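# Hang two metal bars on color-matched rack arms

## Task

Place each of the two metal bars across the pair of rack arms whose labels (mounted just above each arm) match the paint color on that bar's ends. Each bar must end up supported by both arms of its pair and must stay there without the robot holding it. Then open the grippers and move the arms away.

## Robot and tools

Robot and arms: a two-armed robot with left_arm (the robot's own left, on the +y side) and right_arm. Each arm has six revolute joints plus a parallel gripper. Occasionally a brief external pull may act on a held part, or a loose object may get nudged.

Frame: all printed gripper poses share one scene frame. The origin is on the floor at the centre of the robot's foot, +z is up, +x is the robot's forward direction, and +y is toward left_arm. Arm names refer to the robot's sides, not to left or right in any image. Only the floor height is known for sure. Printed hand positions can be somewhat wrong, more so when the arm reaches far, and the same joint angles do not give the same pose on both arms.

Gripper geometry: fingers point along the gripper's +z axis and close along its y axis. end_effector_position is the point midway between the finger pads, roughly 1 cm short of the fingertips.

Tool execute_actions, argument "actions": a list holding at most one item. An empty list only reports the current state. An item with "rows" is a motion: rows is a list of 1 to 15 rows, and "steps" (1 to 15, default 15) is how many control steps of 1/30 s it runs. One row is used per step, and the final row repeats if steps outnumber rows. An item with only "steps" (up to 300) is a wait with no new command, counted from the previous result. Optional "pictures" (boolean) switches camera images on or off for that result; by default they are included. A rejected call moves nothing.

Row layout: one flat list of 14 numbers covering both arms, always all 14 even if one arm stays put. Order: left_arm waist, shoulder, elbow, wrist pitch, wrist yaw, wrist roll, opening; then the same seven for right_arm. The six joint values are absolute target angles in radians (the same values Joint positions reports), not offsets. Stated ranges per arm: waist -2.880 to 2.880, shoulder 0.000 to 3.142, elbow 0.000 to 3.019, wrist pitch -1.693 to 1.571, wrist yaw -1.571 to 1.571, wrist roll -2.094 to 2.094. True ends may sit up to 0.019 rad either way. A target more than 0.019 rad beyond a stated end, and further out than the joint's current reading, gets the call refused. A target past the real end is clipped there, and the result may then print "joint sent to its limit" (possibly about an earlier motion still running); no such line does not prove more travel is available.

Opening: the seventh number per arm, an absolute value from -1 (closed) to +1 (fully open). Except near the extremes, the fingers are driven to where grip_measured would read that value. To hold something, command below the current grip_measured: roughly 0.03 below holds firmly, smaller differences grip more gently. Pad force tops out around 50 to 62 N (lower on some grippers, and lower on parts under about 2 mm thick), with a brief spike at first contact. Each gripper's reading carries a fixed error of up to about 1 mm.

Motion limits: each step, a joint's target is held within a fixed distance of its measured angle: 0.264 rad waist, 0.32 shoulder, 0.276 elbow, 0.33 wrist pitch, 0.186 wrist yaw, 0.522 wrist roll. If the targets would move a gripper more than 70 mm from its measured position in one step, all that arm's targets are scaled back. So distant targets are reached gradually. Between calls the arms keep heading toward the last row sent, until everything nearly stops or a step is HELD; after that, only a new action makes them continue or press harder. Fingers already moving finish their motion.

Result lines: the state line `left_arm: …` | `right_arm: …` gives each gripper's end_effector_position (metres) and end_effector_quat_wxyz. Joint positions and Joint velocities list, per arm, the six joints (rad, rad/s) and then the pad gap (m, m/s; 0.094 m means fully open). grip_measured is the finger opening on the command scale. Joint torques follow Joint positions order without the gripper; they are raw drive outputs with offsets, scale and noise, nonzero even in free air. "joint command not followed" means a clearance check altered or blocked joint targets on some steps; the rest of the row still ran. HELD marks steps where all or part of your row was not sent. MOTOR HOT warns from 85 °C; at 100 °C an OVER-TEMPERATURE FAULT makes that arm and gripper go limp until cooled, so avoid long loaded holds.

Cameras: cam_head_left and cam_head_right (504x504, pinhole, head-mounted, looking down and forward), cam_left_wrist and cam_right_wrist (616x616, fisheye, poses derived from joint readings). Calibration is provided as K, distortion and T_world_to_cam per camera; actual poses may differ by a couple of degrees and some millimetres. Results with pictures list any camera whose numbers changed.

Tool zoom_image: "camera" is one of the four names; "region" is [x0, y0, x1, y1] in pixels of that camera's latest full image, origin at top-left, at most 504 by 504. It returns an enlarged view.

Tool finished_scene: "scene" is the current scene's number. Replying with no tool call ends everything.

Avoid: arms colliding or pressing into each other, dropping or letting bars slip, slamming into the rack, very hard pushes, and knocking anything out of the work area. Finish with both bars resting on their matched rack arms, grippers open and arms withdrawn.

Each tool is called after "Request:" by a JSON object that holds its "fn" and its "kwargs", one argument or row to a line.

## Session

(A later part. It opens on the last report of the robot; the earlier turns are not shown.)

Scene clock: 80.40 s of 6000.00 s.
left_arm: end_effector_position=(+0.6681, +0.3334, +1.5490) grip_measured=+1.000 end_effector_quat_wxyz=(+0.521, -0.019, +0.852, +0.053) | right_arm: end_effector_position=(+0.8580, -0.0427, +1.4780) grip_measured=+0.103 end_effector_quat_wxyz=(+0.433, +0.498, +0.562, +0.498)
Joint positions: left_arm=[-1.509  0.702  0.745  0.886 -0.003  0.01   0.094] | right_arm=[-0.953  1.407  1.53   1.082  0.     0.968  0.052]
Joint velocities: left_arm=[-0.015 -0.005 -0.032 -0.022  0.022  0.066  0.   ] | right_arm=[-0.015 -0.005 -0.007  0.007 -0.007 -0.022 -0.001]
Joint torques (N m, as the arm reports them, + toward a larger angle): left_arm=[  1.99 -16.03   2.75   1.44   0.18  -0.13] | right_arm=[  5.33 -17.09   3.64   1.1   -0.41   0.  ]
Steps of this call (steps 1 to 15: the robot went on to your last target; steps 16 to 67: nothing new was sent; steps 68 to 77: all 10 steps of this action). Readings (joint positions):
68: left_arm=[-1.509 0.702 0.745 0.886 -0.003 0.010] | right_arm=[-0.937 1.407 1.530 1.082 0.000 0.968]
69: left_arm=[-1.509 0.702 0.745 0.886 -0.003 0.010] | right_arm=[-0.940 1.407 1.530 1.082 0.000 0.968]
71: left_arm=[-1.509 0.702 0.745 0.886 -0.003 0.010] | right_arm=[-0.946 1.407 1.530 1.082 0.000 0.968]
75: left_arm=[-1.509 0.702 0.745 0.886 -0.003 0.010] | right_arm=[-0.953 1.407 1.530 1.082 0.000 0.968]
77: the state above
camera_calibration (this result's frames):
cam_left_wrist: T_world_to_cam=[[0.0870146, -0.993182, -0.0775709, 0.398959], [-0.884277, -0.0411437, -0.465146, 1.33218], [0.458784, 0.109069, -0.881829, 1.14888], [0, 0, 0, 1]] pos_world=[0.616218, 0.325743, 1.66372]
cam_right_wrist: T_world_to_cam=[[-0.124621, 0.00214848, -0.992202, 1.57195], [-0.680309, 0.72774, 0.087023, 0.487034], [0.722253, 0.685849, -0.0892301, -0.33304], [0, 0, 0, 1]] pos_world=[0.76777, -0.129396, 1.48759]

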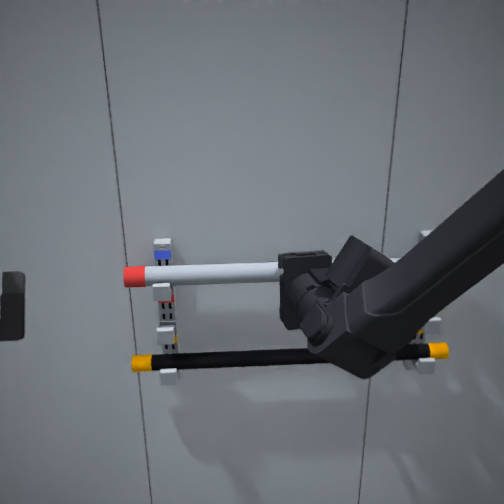

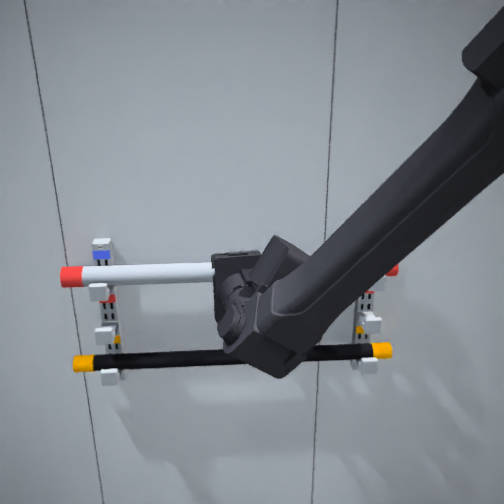

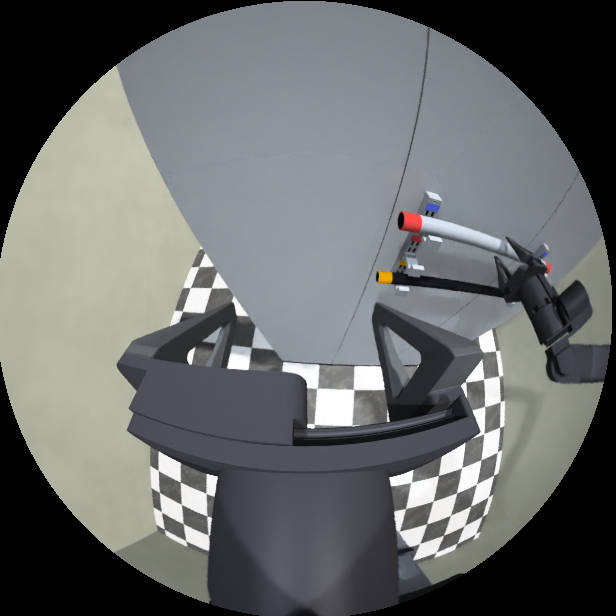

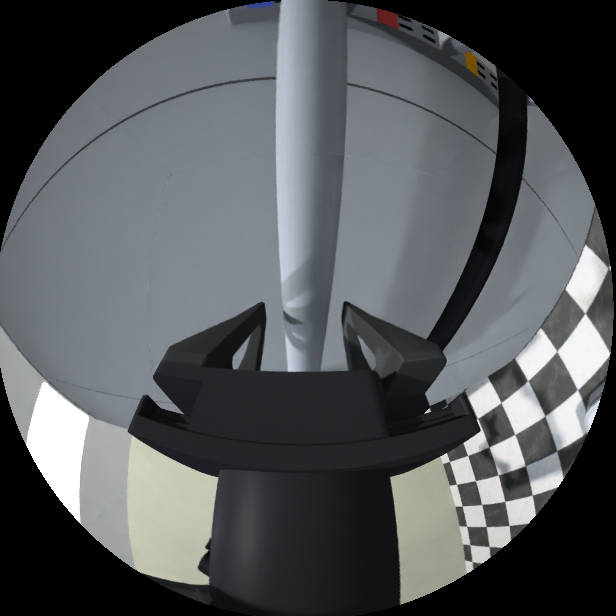

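Request:
{"fn": "execute_actions", "kwargs": {
  "actions": [
    {"rows":[[-1.5,0.7,0.75,0.89,0,0,1,-0.968,1.412,1.542,1.076,0,0.978,-0.1],[-1.5,0.7,0.75,0.89,0,0,1,-0.968,1.412,1.542,1.076,0,0.978,-0.2],[-1.5,0.7,0.75,0.89,0,0,1,-0.968,1.412,1.542,1.076,0,0.978,-0.28],[-1.5,0.7,0.75,0.89,0,0,1,-0.968,1.412,1.542,1.076,0,0.978,-0.32],[-1.5,0.7,0.75,0.89,0,0,1,-0.968,1.412,1.542,1.076,0,0.978,-0.35],[-1.5,0.7,0.75,0.89,0,0,1,-0.968,1.412,1.542,1.076,0,0.978,-0.38],[-1.5,0.7,0.75,0.89,0,0,1,-0.968,1.412,1.542,1.076,0,0.978,-0.41],[-1.5,0.7,0.75,0.89,0,0,1,-0.968,1.412,1.542,1.076,0,0.978,-0.44],[-1.5,0.7,0.75,0.89,0,0,1,-0.968,1.412,1.542,1.076,0,0.978,-0.47]],"steps":14}
  ]
}}

Scene clock: 83.57 s of 6000.00 s.
left_arm: end_effector_position=(+0.6681, +0.3334, +1.5490) grip_measured=+1.000 end_effector_quat_wxyz=(+0.521, -0.019, +0.852, +0.053) | right_arm: end_effector_position=(+0.8572, -0.0420, +1.4763) grip_measured=-0.391 end_effector_quat_wxyz=(+0.432, +0.499, +0.563, +0.498)
Joint positions: left_arm=[-1.509  0.702  0.745  0.886 -0.003  0.01   0.094] | right_arm=[-0.954  1.409  1.53   1.08   0.001  0.969  0.029]
Joint velocities: left_arm=[-0.024 -0.015 -0.007 -0.007  0.007  0.007  0.   ] | right_arm=[-0.005 -0.015 -0.022  0.007 -0.022 -0.037  0.001]
Joint torques (N m, as the arm reports them, + toward a larger angle): left_arm=[  1.91 -15.94   2.75   1.44   0.17  -0.13] | right_arm=[  5.3  -17.05   3.66   1.16  -0.44   0.01]
Steps of this call (steps 1 to 15: the robot went on to your last target; steps 16 to 81: nothing new was sent; steps 82 to 95: all 14 steps of this action). Readings (joint positions):
82: left_arm=[-1.509 0.702 0.745 0.886 -0.003 0.010] | right_arm=[-0.953 1.407 1.530 1.082 0.000 0.968]
83: left_arm=[-1.509 0.702 0.745 0.886 -0.003 0.010] | right_arm=[-0.953 1.407 1.530 1.082 0.000 0.968]
85: left_arm=[-1.509 0.702 0.745 0.886 -0.003 0.010] | right_arm=[-0.953 1.407 1.530 1.082 0.000 0.968]
89: left_arm=[-1.509 0.702 0.745 0.886 -0.003 0.010] | right_arm=[-0.954 1.409 1.530 1.080 0.001 0.969]
95: the state above
camera_calibration (this result's frames):
cam_left_wrist: T_world_to_cam=[[0.0870146, -0.993182, -0.0775709, 0.398959], [-0.884277, -0.0411437, -0.465146, 1.33218], [0.458784, 0.109069, -0.881829, 1.14888], [0, 0, 0, 1]] pos_world=[0.616218, 0.325743, 1.66372]
cam_right_wrist: T_world_to_cam=[[-0.128278, 0.00208259, -0.991736, 1.57258], [-0.680997, 0.726783, 0.0896114, 0.482848], [0.720963, 0.686864, -0.0918123, -0.328245], [0, 0, 0, 1]] pos_world=[0.767199, -0.128741, 1.48618]

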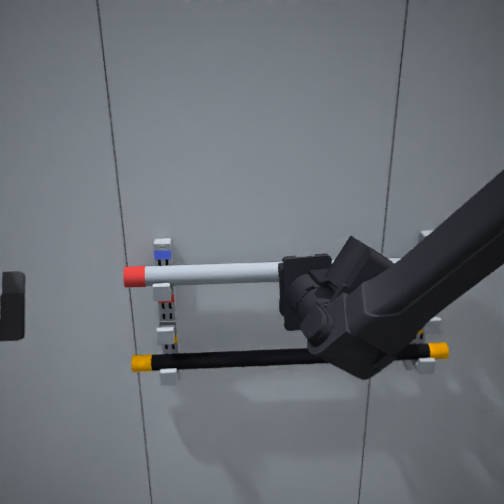

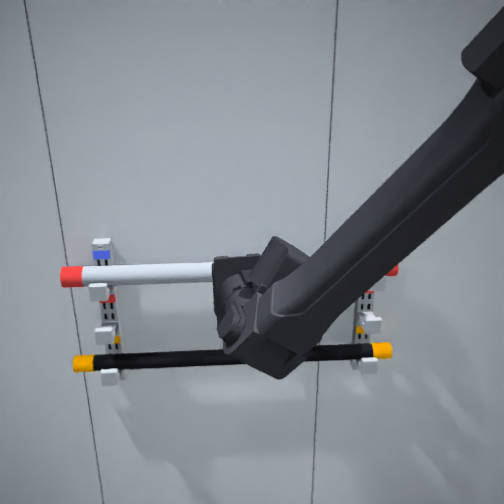

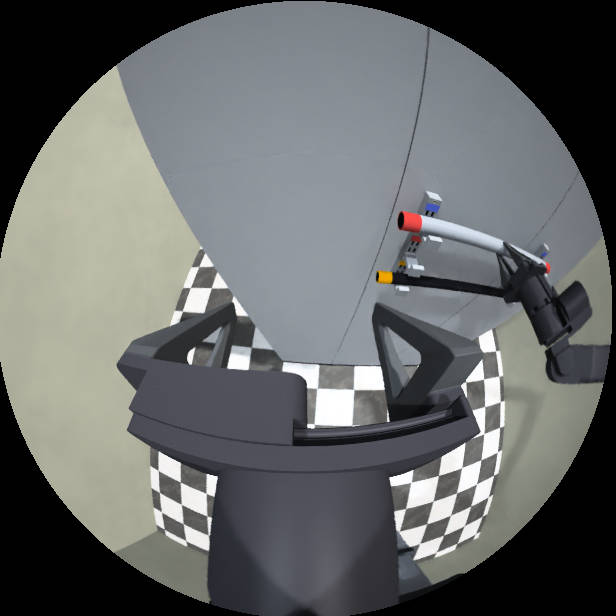

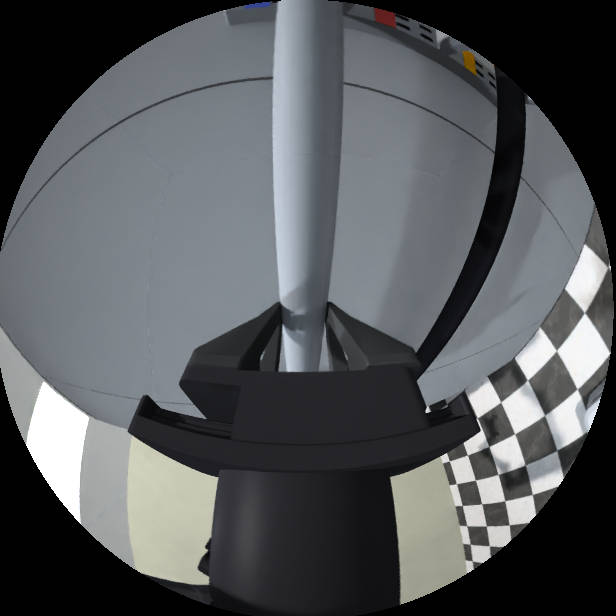

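Request:
{"fn": "execute_actions", "kwargs": {
  "actions": [
    {"rows":[[-1.5,0.7,0.75,0.89,0,0,1,-0.952,1.402,1.535,1.085,0,0.962,-0.45],[-1.5,0.7,0.75,0.89,0,0,1,-0.947,1.396,1.531,1.088,0,0.956,-0.45],[-1.5,0.7,0.75,0.89,0,0,1,-0.942,1.39,1.526,1.09,0,0.951,-0.45],[-1.5,0.7,0.75,0.89,0,0,1,-0.937,1.384,1.522,1.091,0,0.946,-0.45],[-1.5,0.7,0.75,0.89,0,0,1,-0.932,1.378,1.517,1.092,0,0.941,-0.45],[-1.5,0.7,0.75,0.89,0,0,1,-0.927,1.372,1.513,1.093,0,0.936,-0.45],[-1.5,0.7,0.75,0.89,0,0,1,-0.922,1.366,1.508,1.095,0,0.931,-0.45],[-1.5,0.7,0.75,0.89,0,0,1,-0.917,1.36,1.503,1.096,0,0.926,-0.45],[-1.5,0.7,0.75,0.89,0,0,1,-0.912,1.353,1.498,1.098,0,0.921,-0.45],[-1.5,0.7,0.75,0.89,0,0,1,-0.908,1.348,1.494,1.099,0,0.917,-0.45],[-1.5,0.7,0.75,0.89,0,0,1,-0.905,1.345,1.492,1.1,0,0.915,-0.45]],"steps":15}
  ],
  "pictures": false
}}

Request:
{"fn": "execute_actions", "kwargs": {
  "actions": [
    {"steps":6}
  ]
}}

Scene clock: 87.03 s of 6000.00 s.
left_arm: end_effector_position=(+0.6681, +0.3334, +1.5490) grip_measured=+1.000 end_effector_quat_wxyz=(+0.521, -0.019, +0.852, +0.053) | right_arm: end_effector_position=(+0.8490, -0.0415, +1.4775) grip_measured=-0.391 end_effector_quat_wxyz=(+0.428, +0.500, +0.570, +0.492)
Joint positions: left_arm=[-1.509  0.702  0.745  0.886 -0.003  0.01   0.094] | right_arm=[-0.947  1.391  1.495  1.08   0.012  0.955  0.029]
Joint velocities: left_arm=[ 0.015 -0.005 -0.007 -0.007  0.022 -0.037  0.   ] | right_arm=[-0.005 -0.005 -0.012 -0.002 -0.007  0.037 -0.001]
Joint torques (N m, as the arm reports them, + toward a larger angle): left_arm=[  2.08 -15.85   2.77   1.46   0.18  -0.14] | right_arm=[  9.94 -20.56   2.38   2.1   -0.83  -0.52]
Steps of this call (steps 1 to 15: the robot went on to your last target; steps 16 to 89: nothing new was sent; steps 90 to 104: all 15 steps of this action). Readings (joint positions):
90: left_arm=[-1.509 0.702 0.745 0.886 -0.003 0.010] | right_arm=[-0.954 1.409 1.530 1.080 0.001 0.969]
91: left_arm=[-1.509 0.702 0.745 0.886 -0.003 0.010] | right_arm=[-0.954 1.409 1.530 1.080 0.001 0.969]
93: left_arm=[-1.509 0.702 0.745 0.886 -0.003 0.010] | right_arm=[-0.954 1.408 1.529 1.080 0.001 0.967]
97: left_arm=[-1.509 0.702 0.745 0.886 -0.003 0.010] | right_arm=[-0.953 1.401 1.516 1.080 0.002 0.962]
104: the state above

Scene clock: 87.23 s of 6000.00 s.
left_arm: end_effector_position=(+0.6681, +0.3334, +1.5490) grip_measured=+1.000 end_effector_quat_wxyz=(+0.521, -0.019, +0.852, +0.053) | right_arm: end_effector_position=(+0.8490, -0.0415, +1.4775) grip_measured=-0.391 end_effector_quat_wxyz=(+0.428, +0.500, +0.570, +0.492)
Joint positions: left_arm=[-1.509  0.702  0.745  0.886 -0.003  0.01   0.094] | right_arm=[-0.947  1.391  1.495  1.08   0.012  0.955  0.029]
Joint velocities: left_arm=[ 0.005 -0.015 -0.002  0.002  0.066  0.007  0.   ] | right_arm=[-0.005  0.005 -0.012  0.007  0.022  0.007 -0.001]
Joint torques (N m, as the arm reports them, + toward a larger angle): left_arm=[  2.11 -16.01   2.77   1.41   0.18  -0.13] | right_arm=[  9.86 -20.77   2.41   2.11  -0.84  -0.51]
Steps of this call (steps 1 to 6: the robot went on to your last target). Readings (joint positions):
1: left_arm=[-1.509 0.702 0.745 0.886 -0.003 0.010] | right_arm=[-0.947 1.391 1.495 1.080 0.012 0.955]
2: left_arm=[-1.509 0.702 0.745 0.886 -0.003 0.010] | right_arm=[-0.947 1.391 1.495 1.080 0.012 0.955]
4: left_arm=[-1.509 0.702 0.745 0.886 -0.003 0.010] | right_arm=[-0.947 1.391 1.495 1.080 0.012 0.955]
6: the state above
camera_calibration (this result's frames):
cam_left_wrist: T_world_to_cam=[[0.0870146, -0.993182, -0.0775709, 0.398959], [-0.884277, -0.0411437, -0.465146, 1.33218], [0.458784, 0.109069, -0.881829, 1.14888], [0, 0, 0, 1]] pos_world=[0.616218, 0.325743, 1.66372]
cam_right_wrist: T_world_to_cam=[[-0.145794, -0.00813131, -0.989282, 1.58358], [-0.682449, 0.724783, 0.0946174, 0.470552], [0.716246, 0.688929, -0.111218, -0.289766], [0, 0, 0, 1]] pos_world=[0.759547, -0.128544, 1.48986]

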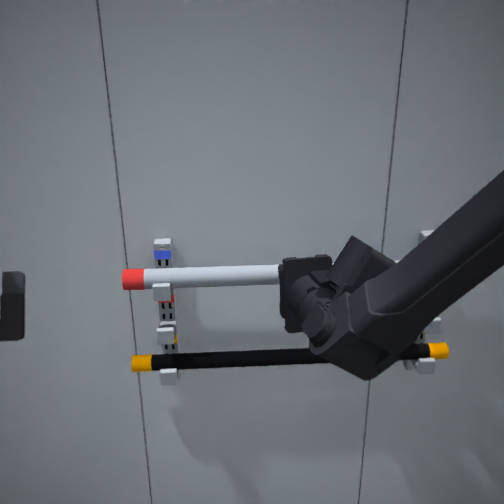

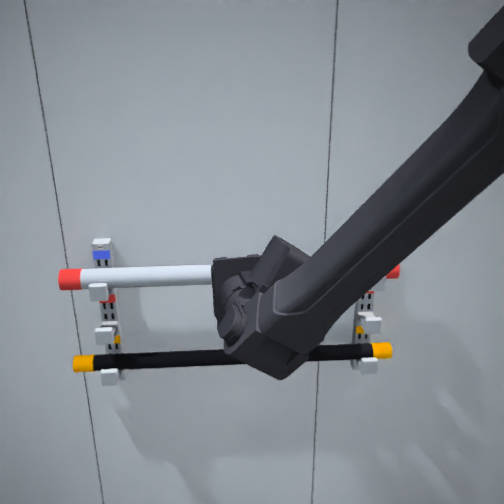

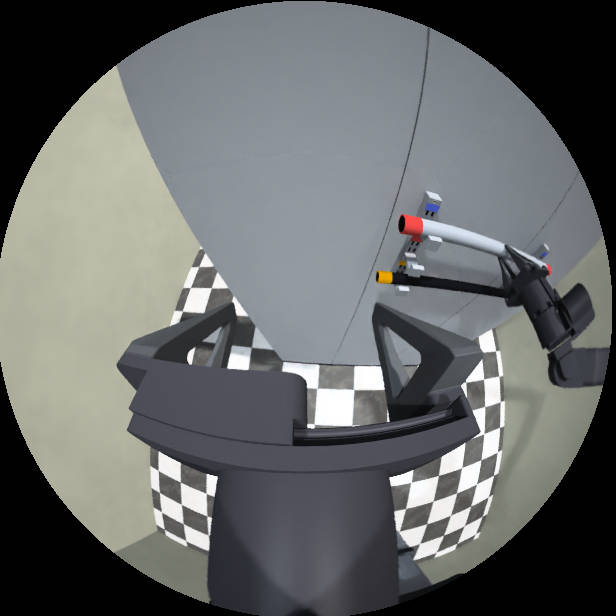

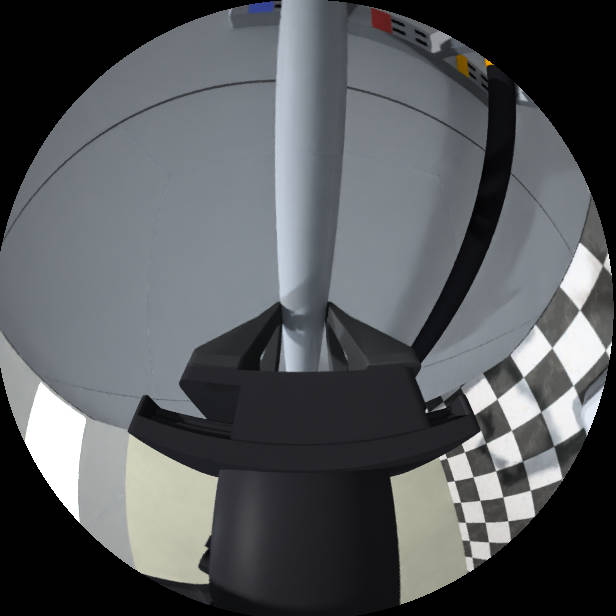

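Request:
{"fn": "execute_actions", "kwargs": {
  "actions": [
    {"rows":[[-1.5,0.7,0.75,0.89,0,0,1,-0.905,1.345,1.5,1.103,-0.003,0.92,-0.45],[-1.5,0.7,0.75,0.89,0,0,1,-0.905,1.345,1.51,1.106,-0.006,0.925,-0.45],[-1.5,0.7,0.75,0.89,0,0,1,-0.905,1.343,1.52,1.11,-0.009,0.93,-0.45],[-1.5,0.7,0.75,0.89,0,0,1,-0.905,1.34,1.53,1.113,-0.012,0.935,-0.45],[-1.5,0.7,0.75,0.89,0,0,1,-0.905,1.336,1.537,1.116,-0.015,0.94,-0.45],[-1.5,0.7,0.75,0.89,0,0,1,-0.905,1.332,1.543,1.12,-0.018,0.94,-0.45],[-1.5,0.7,0.75,0.89,0,0,1,-0.905,1.328,1.548,1.123,-0.021,0.94,-0.45],[-1.5,0.7,0.75,0.89,0,0,1,-0.905,1.324,1.553,1.126,-0.024,0.94,-0.45],[-1.5,0.7,0.75,0.89,0,0,1,-0.905,1.32,1.553,1.13,-0.028,0.94,-0.45]],"steps":15}
  ]
}}

Scene clock: 95.97 s of 6000.00 s.
left_arm: end_effector_position=(+0.6681, +0.3334, +1.5490) grip_measured=+1.000 end_effector_quat_wxyz=(+0.521, -0.019, +0.852, +0.053) | right_arm: end_effector_position=(+0.8499, -0.0397, +1.4797) grip_measured=-0.391 end_effector_quat_wxyz=(+0.427, +0.495, +0.570, +0.498)
Joint positions: left_arm=[-1.509  0.702  0.745  0.886 -0.003  0.01   0.094] | right_arm=[-0.947  1.391  1.497  1.08  -0.004  0.955  0.029]
Joint velocities: left_arm=[-0.005 -0.015 -0.022 -0.002  0.081 -0.037  0.   ] | right_arm=[-0.005 -0.015 -0.002 -0.022 -0.007 -0.007  0.001]
Joint torques (N m, as the arm reports them, + toward a larger angle): left_arm=[  2.01 -15.94   2.76   1.43   0.19  -0.13] | right_arm=[  9.4  -21.67   5.95   2.81  -1.15  -0.23]
Steps of this call (steps 1 to 15: the robot went on to your last target; steps 16 to 90: nothing new was sent; then 5.23 s passed at rest; steps 91 to 105: all 15 steps of this action). Readings (joint positions):
91: left_arm=[-1.509 0.702 0.745 0.886 -0.003 0.010] | right_arm=[-0.947 1.391 1.495 1.080 0.012 0.955]
92: left_arm=[-1.509 0.702 0.745 0.886 -0.003 0.010] | right_arm=[-0.947 1.391 1.495 1.080 0.011 0.955]
94: left_arm=[-1.509 0.702 0.745 0.886 -0.003 0.010] | right_arm=[-0.947 1.391 1.496 1.080 0.009 0.955]
98: left_arm=[-1.509 0.702 0.745 0.886 -0.003 0.010] | right_arm=[-0.947 1.391 1.497 1.080 -0.001 0.955]
105: the state above
camera_calibration (this result's frames):
cam_left_wrist: T_world_to_cam=[[0.0870146, -0.993182, -0.0775709, 0.398959], [-0.884277, -0.0411437, -0.465146, 1.33218], [0.458784, 0.109069, -0.881829, 1.14888], [0, 0, 0, 1]] pos_world=[0.616218, 0.325743, 1.66372]
cam_right_wrist: T_world_to_cam=[[-0.135207, -0.00656951, -0.990796, 1.57922], [-0.691555, 0.716742, 0.0896191, 0.484471], [0.709556, 0.697307, -0.101451, -0.299787], [0, 0, 0, 1]] pos_world=[0.761276, -0.127823, 1.49086]

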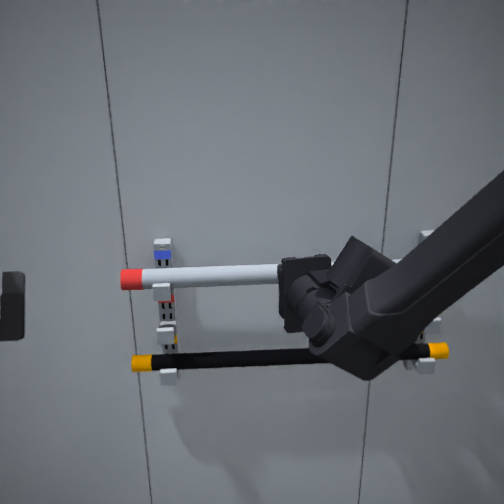

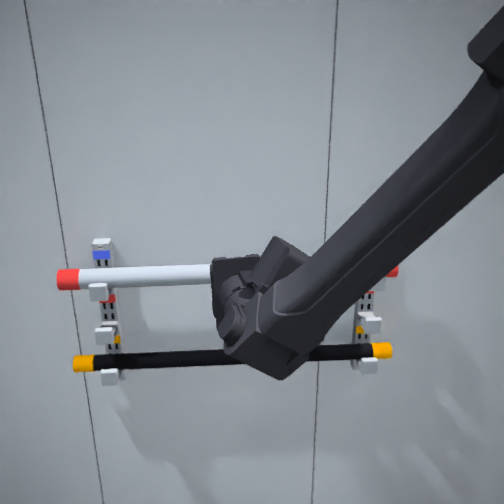

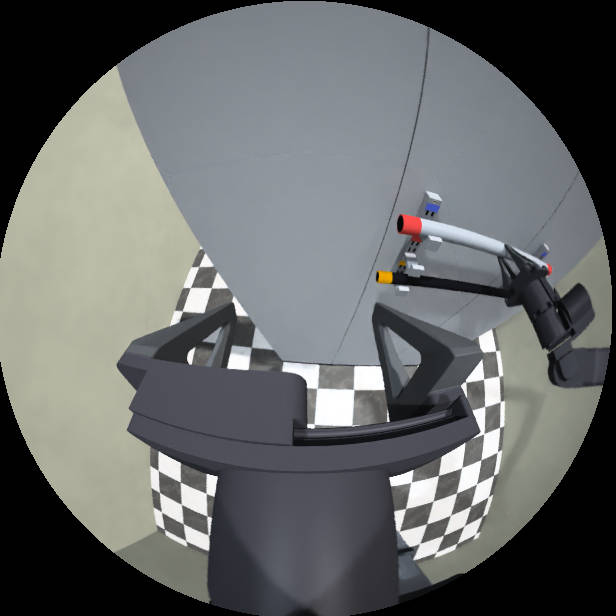

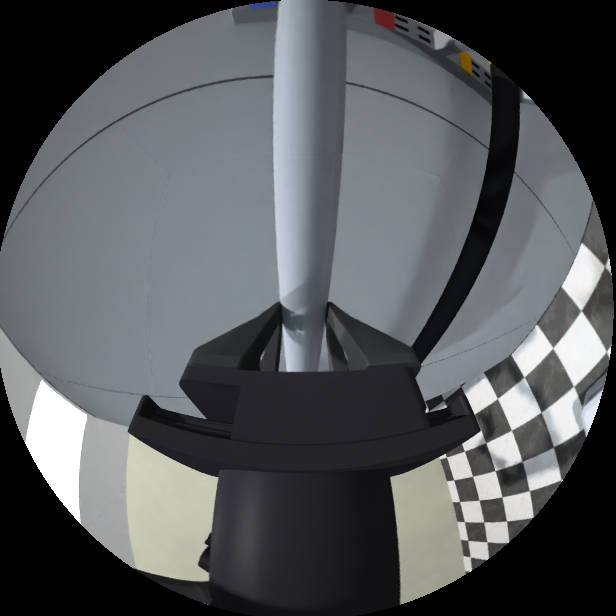

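Request:
{"fn": "execute_actions", "kwargs": {
  "actions": [
    {"rows":[[-1.52,0.72,0.76,0.9,0,-0.05,1,-0.915,1.335,1.545,1.12,-0.022,0.945,-0.45],[-1.54,0.74,0.775,0.915,0,-0.1,0.95,-0.925,1.35,1.535,1.11,-0.016,0.95,-0.45],[-1.56,0.76,0.79,0.93,0,-0.15,0.9,-0.935,1.365,1.525,1.1,-0.01,0.955,-0.45],[-1.58,0.78,0.805,0.945,0,-0.2,0.85,-0.942,1.375,1.515,1.095,-0.005,0.955,-0.45],[-1.6,0.8,0.82,0.96,0,-0.25,0.8,-0.947,1.385,1.505,1.09,0,0.955,-0.45],[-1.62,0.82,0.835,0.975,0,-0.3,0.75,-0.947,1.388,1.505,1.09,0,0.955,-0.45],[-1.64,0.84,0.85,0.99,0,-0.35,0.7,-0.947,1.388,1.505,1.09,0,0.955,-0.4],[-1.66,0.86,0.865,1.005,0,-0.4,0.65,-0.947,1.388,1.505,1.09,0,0.955,-0.3],[-1.68,0.88,0.88,1.02,0,-0.45,0.6,-0.947,1.388,1.505,1.09,0,0.955,-0.1],[-1.7,0.9,0.895,1.035,0,-0.5,0.6,-0.947,1.388,1.505,1.09,0,0.955,0.2],[-1.72,0.92,0.91,1.05,0,-0.55,0.6,-0.947,1.388,1.505,1.09,0,0.955,0.5],[-1.74,0.94,0.925,1.065,0,-0.6,0.6,-0.96,1.385,1.505,1.09,0,0.97,0.6],[-1.76,0.96,0.94,1.08,0,-0.65,0.6,-0.97,1.38,1.5,1.09,0,0.99,0.6],[-1.78,0.98,0.955,1.095,0,-0.7,0.6,-0.985,1.372,1.493,1.09,0,1.01,0.6],[-1.8,1.0,0.97,1.11,0,-0.75,0.6,-1.0,1.364,1.487,1.09,0,1.03,0.6]],"steps":15}
  ],
  "pictures": false
}}

Request:
{"fn": "execute_actions", "kwargs": {
  "actions": [
    {"rows":[[-1.822,1.02,0.986,1.125,0,-0.79,0.6,-1.015,1.356,1.481,1.09,0,1.045,0.6],[-1.844,1.04,1.002,1.14,0,-0.83,0.6,-1.03,1.348,1.475,1.09,0,1.06,0.6],[-1.866,1.06,1.018,1.155,0,-0.87,0.6,-1.045,1.34,1.469,1.09,0,1.075,0.6],[-1.888,1.08,1.034,1.17,0,-0.9,0.6,-1.06,1.332,1.463,1.09,0,1.09,0.6],[-1.91,1.1,1.05,1.185,0,-0.93,0.6,-1.075,1.324,1.457,1.09,0,1.105,0.6],[-1.932,1.12,1.066,1.2,0,-0.96,0.6,-1.09,1.316,1.452,1.09,0,1.12,0.6],[-1.954,1.14,1.082,1.215,0,-0.98,0.6,-1.105,1.308,1.447,1.09,0,1.135,0.6],[-1.976,1.16,1.098,1.23,0,-1.0,0.6,-1.12,1.3,1.442,1.09,0,1.15,0.6],[-1.998,1.18,1.114,1.245,0,-1.02,0.6,-1.135,1.293,1.437,1.09,0,1.16,0.6],[-2.02,1.2,1.13,1.26,0,-1.03,0.6,-1.15,1.286,1.432,1.09,0,1.17,0.6],[-2.042,1.22,1.146,1.275,0,-1.04,0.6,-1.165,1.279,1.427,1.09,0,1.18,0.6],[-2.064,1.24,1.162,1.29,0,-1.05,0.6,-1.178,1.272,1.422,1.09,0,1.19,0.6],[-2.086,1.255,1.178,1.305,0,-1.05,0.6,-1.19,1.266,1.418,1.09,0,1.2,0.6],[-2.105,1.27,1.194,1.317,0,-1.05,0.6,-1.2,1.261,1.414,1.09,0,1.205,0.6],[-2.12,1.28,1.206,1.328,0,-1.05,0.6,-1.206,1.258,1.411,1.09,0,1.208,0.6]],"steps":15}
  ],
  "pictures": false
}}

Request:
{"fn": "execute_actions", "kwargs": {
  "actions": [
    {"steps":18}
  ]
}}

Scene clock: 117.60 s of 6000.00 s.
left_arm: end_effector_position=(+0.7235, +0.2524, +1.5033) grip_measured=+0.602 end_effector_quat_wxyz=(-0.530, +0.286, -0.771, +0.207) | right_arm: end_effector_position=(+0.8482, -0.0416, +1.4748) grip_measured=+0.596 end_effector_quat_wxyz=(+0.422, +0.502, +0.568, +0.498)
Joint positions: left_arm=[-1.753  0.947  0.926  1.05  -0.002 -0.535  0.075] | right_arm=[-0.954  1.394  1.496  1.079  0.001  0.978  0.075]
Joint velocities: left_arm=[-0.581  0.611  0.383  0.427 -0.037 -1.414 -0.001] | right_arm=[-0.2   -0.015 -0.056  0.007 -0.022  0.286  0.002]
Joint torques (N m, as the arm reports them, + toward a larger angle): left_arm=[ -0.81 -16.45   3.34   2.19   0.3   -0.06] | right_arm=[  3.7  -19.35   2.24   1.64  -0.41   0.03]
Steps of this call (steps 1 to 15: the robot went on to your last target; steps 16 to 90: nothing new was sent; then 18.13 s passed at rest; steps 91 to 105: all 15 steps of this action). Readings (joint positions):
91: left_arm=[-1.509 0.702 0.745 0.886 -0.003 0.003] | right_arm=[-0.947 1.391 1.497 1.080 -0.004 0.955]
92: left_arm=[-1.510 0.703 0.746 0.886 -0.003 -0.013] | right_arm=[-0.947 1.391 1.497 1.080 -0.004 0.955]
94: left_arm=[-1.528 0.716 0.755 0.898 -0.003 -0.064] | right_arm=[-0.947 1.393 1.497 1.079 0.001 0.957]
98: left_arm=[-1.610 0.792 0.817 0.950 -0.003 -0.213] | right_arm=[-0.947 1.394 1.497 1.079 0.003 0.959]
105: the state above

Scene clock: 118.10 s of 6000.00 s.
left_arm: end_effector_position=(+0.7695, +0.1125, +1.4881) grip_measured=+0.602 end_effector_quat_wxyz=(-0.454, +0.491, -0.580, +0.465) | right_arm: end_effector_position=(+0.8517, -0.1581, +1.4675) grip_measured=+0.597 end_effector_quat_wxyz=(+0.449, +0.518, +0.559, +0.467)
Joint positions: left_arm=[-2.075  1.24   1.167  1.273 -0.002 -0.998  0.075] | right_arm=[-1.18   1.29   1.42   1.079 -0.001  1.161  0.075]
Joint velocities: left_arm=[-0.611  0.513  0.418  0.364 -0.007 -0.286 -0.   ] | right_arm=[-0.327 -0.249 -0.095 -0.007  0.007  0.256  0.   ]
Joint torques (N m, as the arm reports them, + toward a larger angle): left_arm=[ -3.17 -16.83   2.48   2.13   0.53  -0.06] | right_arm=[  3.34 -20.07   2.75   1.88  -0.27   0.01]
Steps of this call (steps 1 to 15: all 15 steps of this action). Readings (joint positions):
1: left_arm=[-1.773 0.967 0.940 1.065 -0.002 -0.582] | right_arm=[-0.962 1.393 1.492 1.079 0.000 0.988]
2: left_arm=[-1.793 0.987 0.955 1.080 -0.002 -0.628] | right_arm=[-0.974 1.390 1.487 1.079 0.000 1.000]
4: left_arm=[-1.835 1.027 0.986 1.110 -0.002 -0.715] | right_arm=[-1.006 1.380 1.473 1.079 0.000 1.025]
8: left_arm=[-1.924 1.105 1.053 1.170 -0.002 -0.859] | right_arm=[-1.080 1.354 1.448 1.079 -0.002 1.080]
15: the state above

Scene clock: 118.70 s of 6000.00 s.
left_arm: end_effector_position=(+0.7689, +0.0883, +1.4886) grip_measured=+0.602 end_effector_quat_wxyz=(-0.436, +0.508, -0.556, +0.493) | right_arm: end_effector_position=(+0.8542, -0.1705, +1.4752) grip_measured=+0.597 end_effector_quat_wxyz=(+0.450, +0.524, +0.550, +0.470)
Joint positions: left_arm=[-2.122  1.278  1.19   1.3   -0.    -1.039  0.075] | right_arm=[-1.199  1.27   1.412  1.079 -0.001  1.197  0.075]
Joint velocities: left_arm=[-0.005 -0.005  0.002  0.002 -0.022 -0.022 -0.   ] | right_arm=[-0.024 -0.034 -0.002  0.002 -0.066  0.037 -0.001]
Joint torques (N m, as the arm reports them, + toward a larger angle): left_arm=[ -3.29 -16.79   2.32   2.08   0.5   -0.02] | right_arm=[  2.8  -19.87   3.03   1.95  -0.26   0.01]
Steps of this call (steps 1 to 18: the robot went on to your last target). Readings (joint positions):
1: left_arm=[-2.093 1.255 1.179 1.283 -0.002 -1.006] | right_arm=[-1.189 1.283 1.417 1.079 -0.001 1.169]
2: left_arm=[-2.108 1.266 1.186 1.288 -0.001 -1.013] | right_arm=[-1.196 1.277 1.417 1.079 -0.001 1.174]
4: left_arm=[-2.122 1.276 1.189 1.292 -0.000 -1.023] | right_arm=[-1.199 1.271 1.416 1.079 -0.001 1.183]
8: left_arm=[-2.122 1.278 1.190 1.299 -0.000 -1.033] | right_arm=[-1.199 1.270 1.414 1.079 -0.001 1.192]
18: the state above
camera_calibration (this result's frames):
cam_left_wrist: T_world_to_cam=[[0.136598, -0.00429821, 0.990617, -1.5735], [-0.653693, -0.751756, 0.086877, 0.446853], [0.744329, -0.659427, -0.105498, -0.231151], [0, 0, 0, 1]] pos_world=[0.679094, 0.176734, 1.49553]
cam_right_wrist: T_world_to_cam=[[-0.148713, -0.00176277, -0.988879, 1.58404], [-0.616269, 0.782227, 0.0912836, 0.526003], [0.773367, 0.62299, -0.117414, -0.255735], [0, 0, 0, 1]] pos_world=[0.757504, -0.249341, 1.48838]

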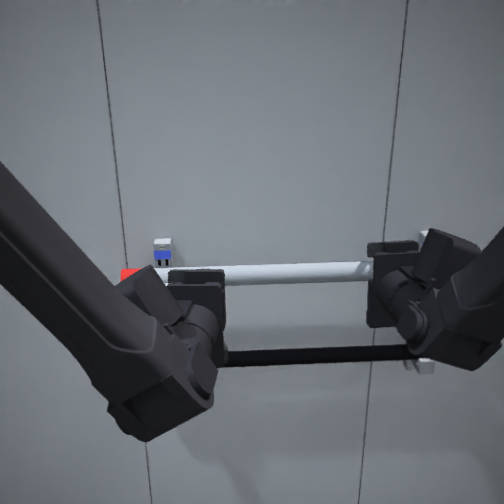

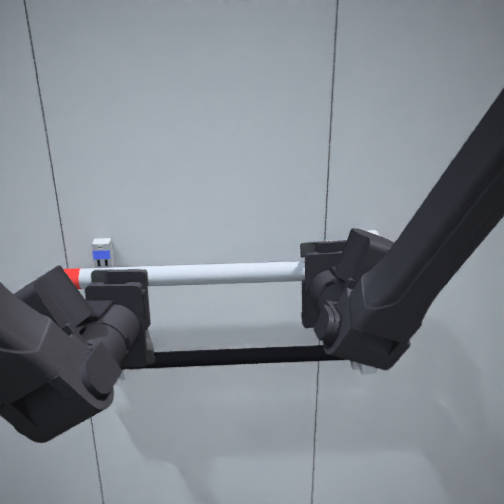

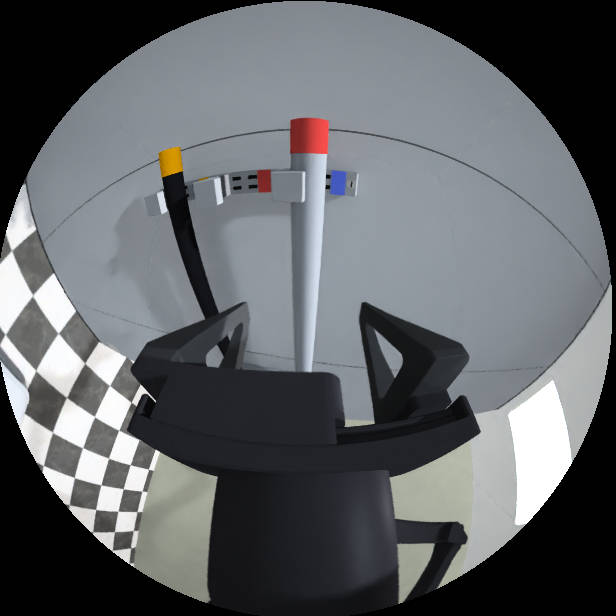

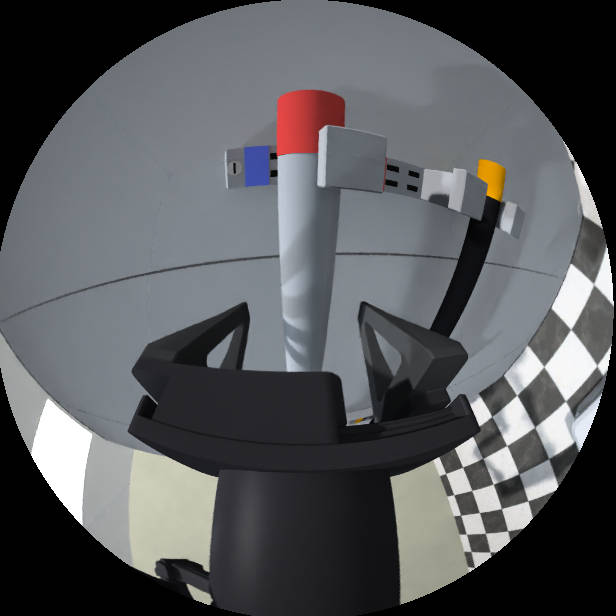

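Request:
{"fn": "zoom_image", "kwargs": {
  "camera": "cam_left_wrist",
  "region": [130, 100, 370, 260]
}}

Region (130, 100, 370, 260) of cam_left_wrist's 616x616 image, scaled by 2.100, with more detail than that image has.

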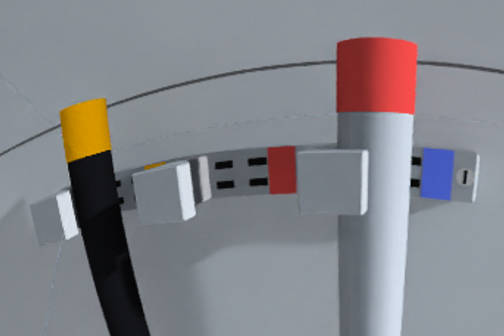

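Request:
{"fn": "execute_actions", "kwargs": {
  "actions": [
    {"rows":[[-2.115,1.283,1.22,1.305,0,-1.051,0.6,-1.206,1.265,1.411,1.085,0,1.208,0.5],[-2.112,1.287,1.236,1.293,0,-1.052,0.6,-1.206,1.27,1.411,1.085,0,1.208,0.4],[-2.11,1.292,1.255,1.278,0,-1.053,0.6,-1.206,1.274,1.411,1.085,0,1.208,0.3],[-2.108,1.297,1.275,1.26,0,-1.054,0.6,-1.206,1.276,1.411,1.085,0,1.208,0.2],[-2.106,1.302,1.296,1.243,0,-1.055,0.6,-1.206,1.276,1.411,1.085,0,1.208,0.1],[-2.104,1.307,1.317,1.226,0,-1.056,0.6,-1.206,1.276,1.411,1.085,0,1.208,0.1],[-2.102,1.312,1.338,1.209,0,-1.057,0.6,-1.206,1.276,1.411,1.085,0,1.208,0.1],[-2.1,1.317,1.359,1.192,0,-1.058,0.6,-1.206,1.276,1.411,1.085,0,1.208,0.1],[-2.098,1.322,1.38,1.175,0,-1.059,0.6,-1.206,1.276,1.411,1.085,0,1.208,0.1],[-2.096,1.327,1.4,1.158,0,-1.06,0.6,-1.206,1.276,1.411,1.085,0,1.208,0.1],[-2.094,1.332,1.42,1.142,0,-1.061,0.55,-1.206,1.276,1.411,1.085,0,1.208,0.1],[-2.093,1.337,1.438,1.127,0,-1.062,0.5,-1.206,1.276,1.411,1.085,0,1.208,0.1],[-2.092,1.341,1.453,1.114,0,-1.063,0.45,-1.206,1.276,1.411,1.085,0,1.208,0.1],[-2.091,1.344,1.465,1.104,0,-1.064,0.4,-1.206,1.276,1.411,1.085,0,1.208,0.1],[-2.09,1.347,1.474,1.097,0,-1.065,0.3,-1.206,1.276,1.411,1.085,0,1.208,0.1]],"steps":15}
  ],
  "pictures": false
}}

Request:
{"fn": "execute_actions", "kwargs": {
  "actions": [
    {"steps":15}
  ]
}}

Scene clock: 134.90 s of 6000.00 s.
left_arm: end_effector_position=(+0.8539, +0.1007, +1.5002) grip_measured=+0.348 end_effector_quat_wxyz=(-0.454, +0.506, -0.540, +0.496) | right_arm: end_effector_position=(+0.8531, -0.1695, +1.4726) grip_measured=+0.103 end_effector_quat_wxyz=(+0.449, +0.524, +0.551, +0.469)
Joint positions: left_arm=[-2.108  1.311  1.437  1.135 -0.001 -1.051  0.063] | right_arm=[-1.199  1.274  1.412  1.079 -0.001  1.198  0.052]
Joint velocities: left_arm=[ 0.063  0.112  0.335 -0.3    0.007 -0.051 -0.092] | right_arm=[-0.005  0.005 -0.012 -0.012 -0.051 -0.007 -0.001]
Joint torques (N m, as the arm reports them, + toward a larger angle): left_arm=[ -2.17 -17.01   3.8    0.73   0.48  -0.02] | right_arm=[  2.89 -18.77   2.98   1.74  -0.25   0.02]
Steps of this call (steps 1 to 15: the robot went on to your last target; steps 16 to 90: nothing new was sent; then 12.70 s passed at rest; steps 91 to 105: all 15 steps of this action). Readings (joint positions):
91: left_arm=[-2.122 1.278 1.191 1.300 -0.000 -1.040] | right_arm=[-1.199 1.270 1.412 1.079 -0.001 1.198]
92: left_arm=[-2.122 1.278 1.195 1.300 -0.000 -1.040] | right_arm=[-1.199 1.270 1.412 1.079 -0.001 1.198]
94: left_arm=[-2.122 1.280 1.213 1.295 -0.000 -1.041] | right_arm=[-1.199 1.270 1.412 1.079 -0.001 1.198]
98: left_arm=[-2.121 1.290 1.299 1.243 -0.000 -1.044] | right_arm=[-1.199 1.272 1.412 1.079 -0.001 1.198]
105: the state above

Scene clock: 135.40 s of 6000.00 s.
left_arm: end_effector_position=(+0.8562, +0.0975, +1.4924) grip_measured=+0.302 end_effector_quat_wxyz=(-0.449, +0.508, -0.545, +0.494) | right_arm: end_effector_position=(+0.8531, -0.1695, +1.4726) grip_measured=+0.103 end_effector_quat_wxyz=(+0.449, +0.524, +0.551, +0.469)
Joint positions: left_arm=[-2.106  1.325  1.454  1.116 -0.001 -1.054  0.061] | right_arm=[-1.199  1.274  1.412  1.079 -0.001  1.198  0.052]
Joint velocities: left_arm=[-0.005 -0.005 -0.012  0.007  0.007 -0.066 -0.001] | right_arm=[ 0.015 -0.015 -0.017  0.007 -0.007 -0.095 -0.   ]
Joint torques (N m, as the arm reports them, + toward a larger angle): left_arm=[ -2.56 -17.75   4.13   0.55   0.5   -0.04] | right_arm=[  2.91 -18.7    2.97   1.73  -0.25   0.  ]
Steps of this call (steps 1 to 15: the robot went on to your last target). Readings (joint positions):
1: left_arm=[-2.107 1.315 1.446 1.127 -0.001 -1.051] | right_arm=[-1.199 1.274 1.412 1.079 -0.001 1.198]
2: left_arm=[-2.106 1.317 1.451 1.122 -0.001 -1.052] | right_arm=[-1.199 1.274 1.412 1.079 -0.001 1.198]
4: left_arm=[-2.106 1.320 1.454 1.119 -0.001 -1.053] | right_arm=[-1.199 1.274 1.412 1.079 -0.001 1.198]
8: left_arm=[-2.106 1.324 1.454 1.117 -0.001 -1.054] | right_arm=[-1.199 1.274 1.412 1.079 -0.001 1.198]
15: the state above
camera_calibration (this result's frames):
cam_left_wrist: T_world_to_cam=[[0.111454, -0.00240608, 0.993767, -1.57245], [-0.638769, -0.766227, 0.0697851, 0.524636], [0.761283, -0.642566, -0.0869363, -0.333575], [0, 0, 0, 1]] pos_world=[0.764323, 0.183863, 1.49704]
cam_right_wrist: T_world_to_cam=[[-0.152268, -0.00115742, -0.988339, 1.58364], [-0.61691, 0.781385, 0.0941288, 0.520996], [0.772164, 0.624048, -0.119694, -0.251271], [0, 0, 0, 1]] pos_world=[0.756567, -0.24846, 1.48606]

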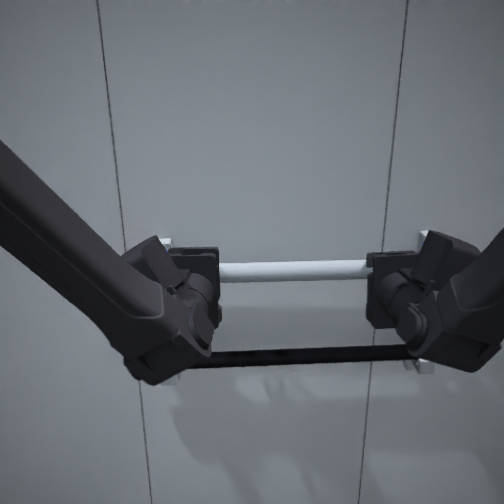

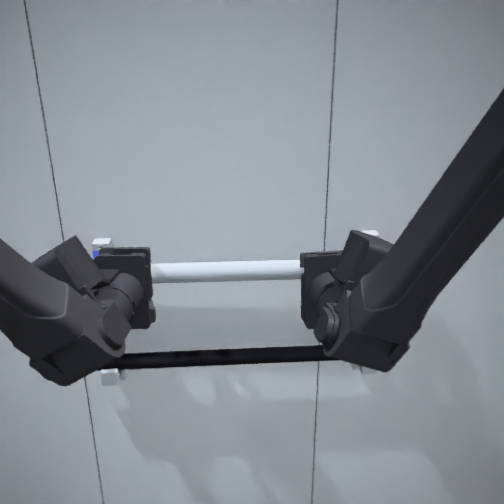

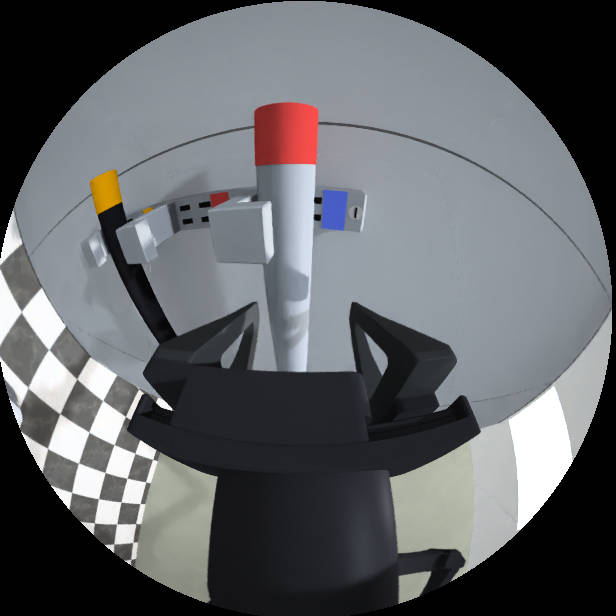

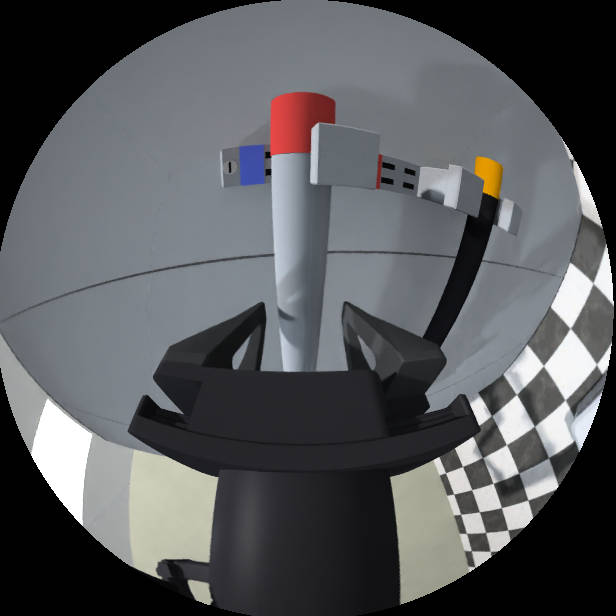

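Request:
{"fn": "execute_actions", "kwargs": {
  "actions": [
    {"rows":[[-2.1,1.35,1.474,1.085,0,-1.065,0.4,-1.206,1.272,1.418,1.08,0,1.208,0.1],[-2.1,1.352,1.474,1.075,0,-1.065,0.4,-1.206,1.27,1.424,1.075,0,1.208,0.1],[-2.1,1.352,1.474,1.065,0,-1.065,0.4,-1.206,1.27,1.43,1.07,0,1.208,0.1],[-2.1,1.352,1.478,1.058,0,-1.065,0.4,-1.206,1.27,1.437,1.06,0,1.208,0.1],[-2.1,1.352,1.484,1.058,0,-1.065,0.4,-1.206,1.27,1.437,1.06,0,1.208,0.1],[-2.1,1.352,1.49,1.058,0,-1.065,0.4,-1.206,1.27,1.437,1.06,0,1.208,0.1],[-2.1,1.352,1.497,1.058,0,-1.065,0.4,-1.206,1.27,1.437,1.06,0,1.208,0.1],[-2.1,1.352,1.505,1.058,0,-1.065,0.4,-1.206,1.27,1.437,1.06,0,1.208,0.1]],"steps":15}
  ]
}}

Scene clock: 143.37 s of 6000.00 s.
left_arm: end_effector_position=(+0.8630, +0.0943, +1.4872) grip_measured=+0.397 end_effector_quat_wxyz=(-0.441, +0.509, -0.552, +0.492) | right_arm: end_effector_position=(+0.8526, -0.1684, +1.4697) grip_measured=+0.103 end_effector_quat_wxyz=(+0.444, +0.526, +0.555, +0.467)
Joint positions: left_arm=[-2.106  1.334  1.482  1.077 -0.001 -1.055  0.066] | right_arm=[-1.199  1.274  1.412  1.066 -0.001  1.198  0.052]
Joint velocities: left_arm=[ 0.005 -0.005  0.012  0.002 -0.051  0.037 -0.   ] | right_arm=[-0.005  0.005  0.017 -0.002  0.007 -0.022  0.001]
Joint torques (N m, as the arm reports them, + toward a larger angle): left_arm=[ -3.43 -18.16   4.3    0.54   0.51  -0.04] | right_arm=[  2.81 -19.15   4.91   1.23  -0.27   0.  ]
Steps of this call (steps 1 to 15: the robot went on to your last target; steps 16 to 90: nothing new was sent; then 4.47 s passed at rest; steps 91 to 105: all 15 steps of this action). Readings (joint positions):
91: left_arm=[-2.106 1.325 1.454 1.114 -0.001 -1.055] | right_arm=[-1.199 1.274 1.412 1.079 -0.001 1.198]
92: left_arm=[-2.106 1.325 1.454 1.109 -0.001 -1.055] | right_arm=[-1.199 1.274 1.412 1.079 -0.001 1.198]
94: left_arm=[-2.106 1.325 1.454 1.094 -0.001 -1.055] | right_arm=[-1.199 1.274 1.412 1.076 -0.001 1.198]
98: left_arm=[-2.106 1.331 1.463 1.079 -0.001 -1.055] | right_arm=[-1.199 1.274 1.412 1.067 -0.001 1.198]
105: the state above
camera_calibration (this result's frames):
cam_left_wrist: T_world_to_cam=[[0.129463, -0.0036668, 0.991578, -1.58023], [-0.6454, -0.759489, 0.0814563, 0.514679], [0.752794, -0.65051, -0.100692, -0.312732], [0, 0, 0, 1]] pos_world=[0.772177, 0.181664, 1.49351]
cam_right_wrist: T_world_to_cam=[[-0.164219, -0.0017266, -0.986422, 1.58794], [-0.619342, 0.778501, 0.101745, 0.510447], [0.767755, 0.627641, -0.128914, -0.233992], [0, 0, 0, 1]] pos_world=[0.75656, -0.247778, 1.48428]

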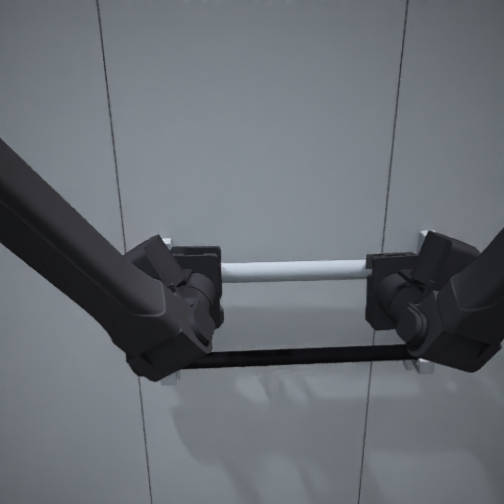

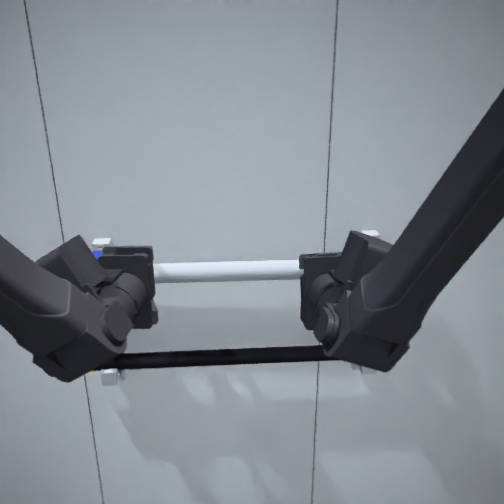

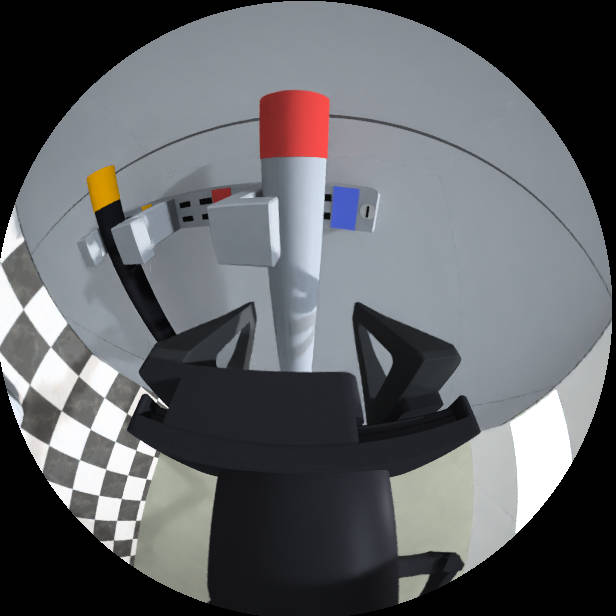

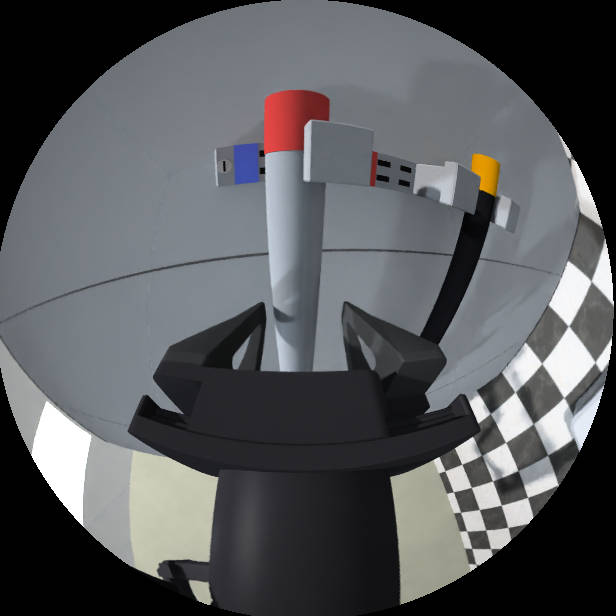

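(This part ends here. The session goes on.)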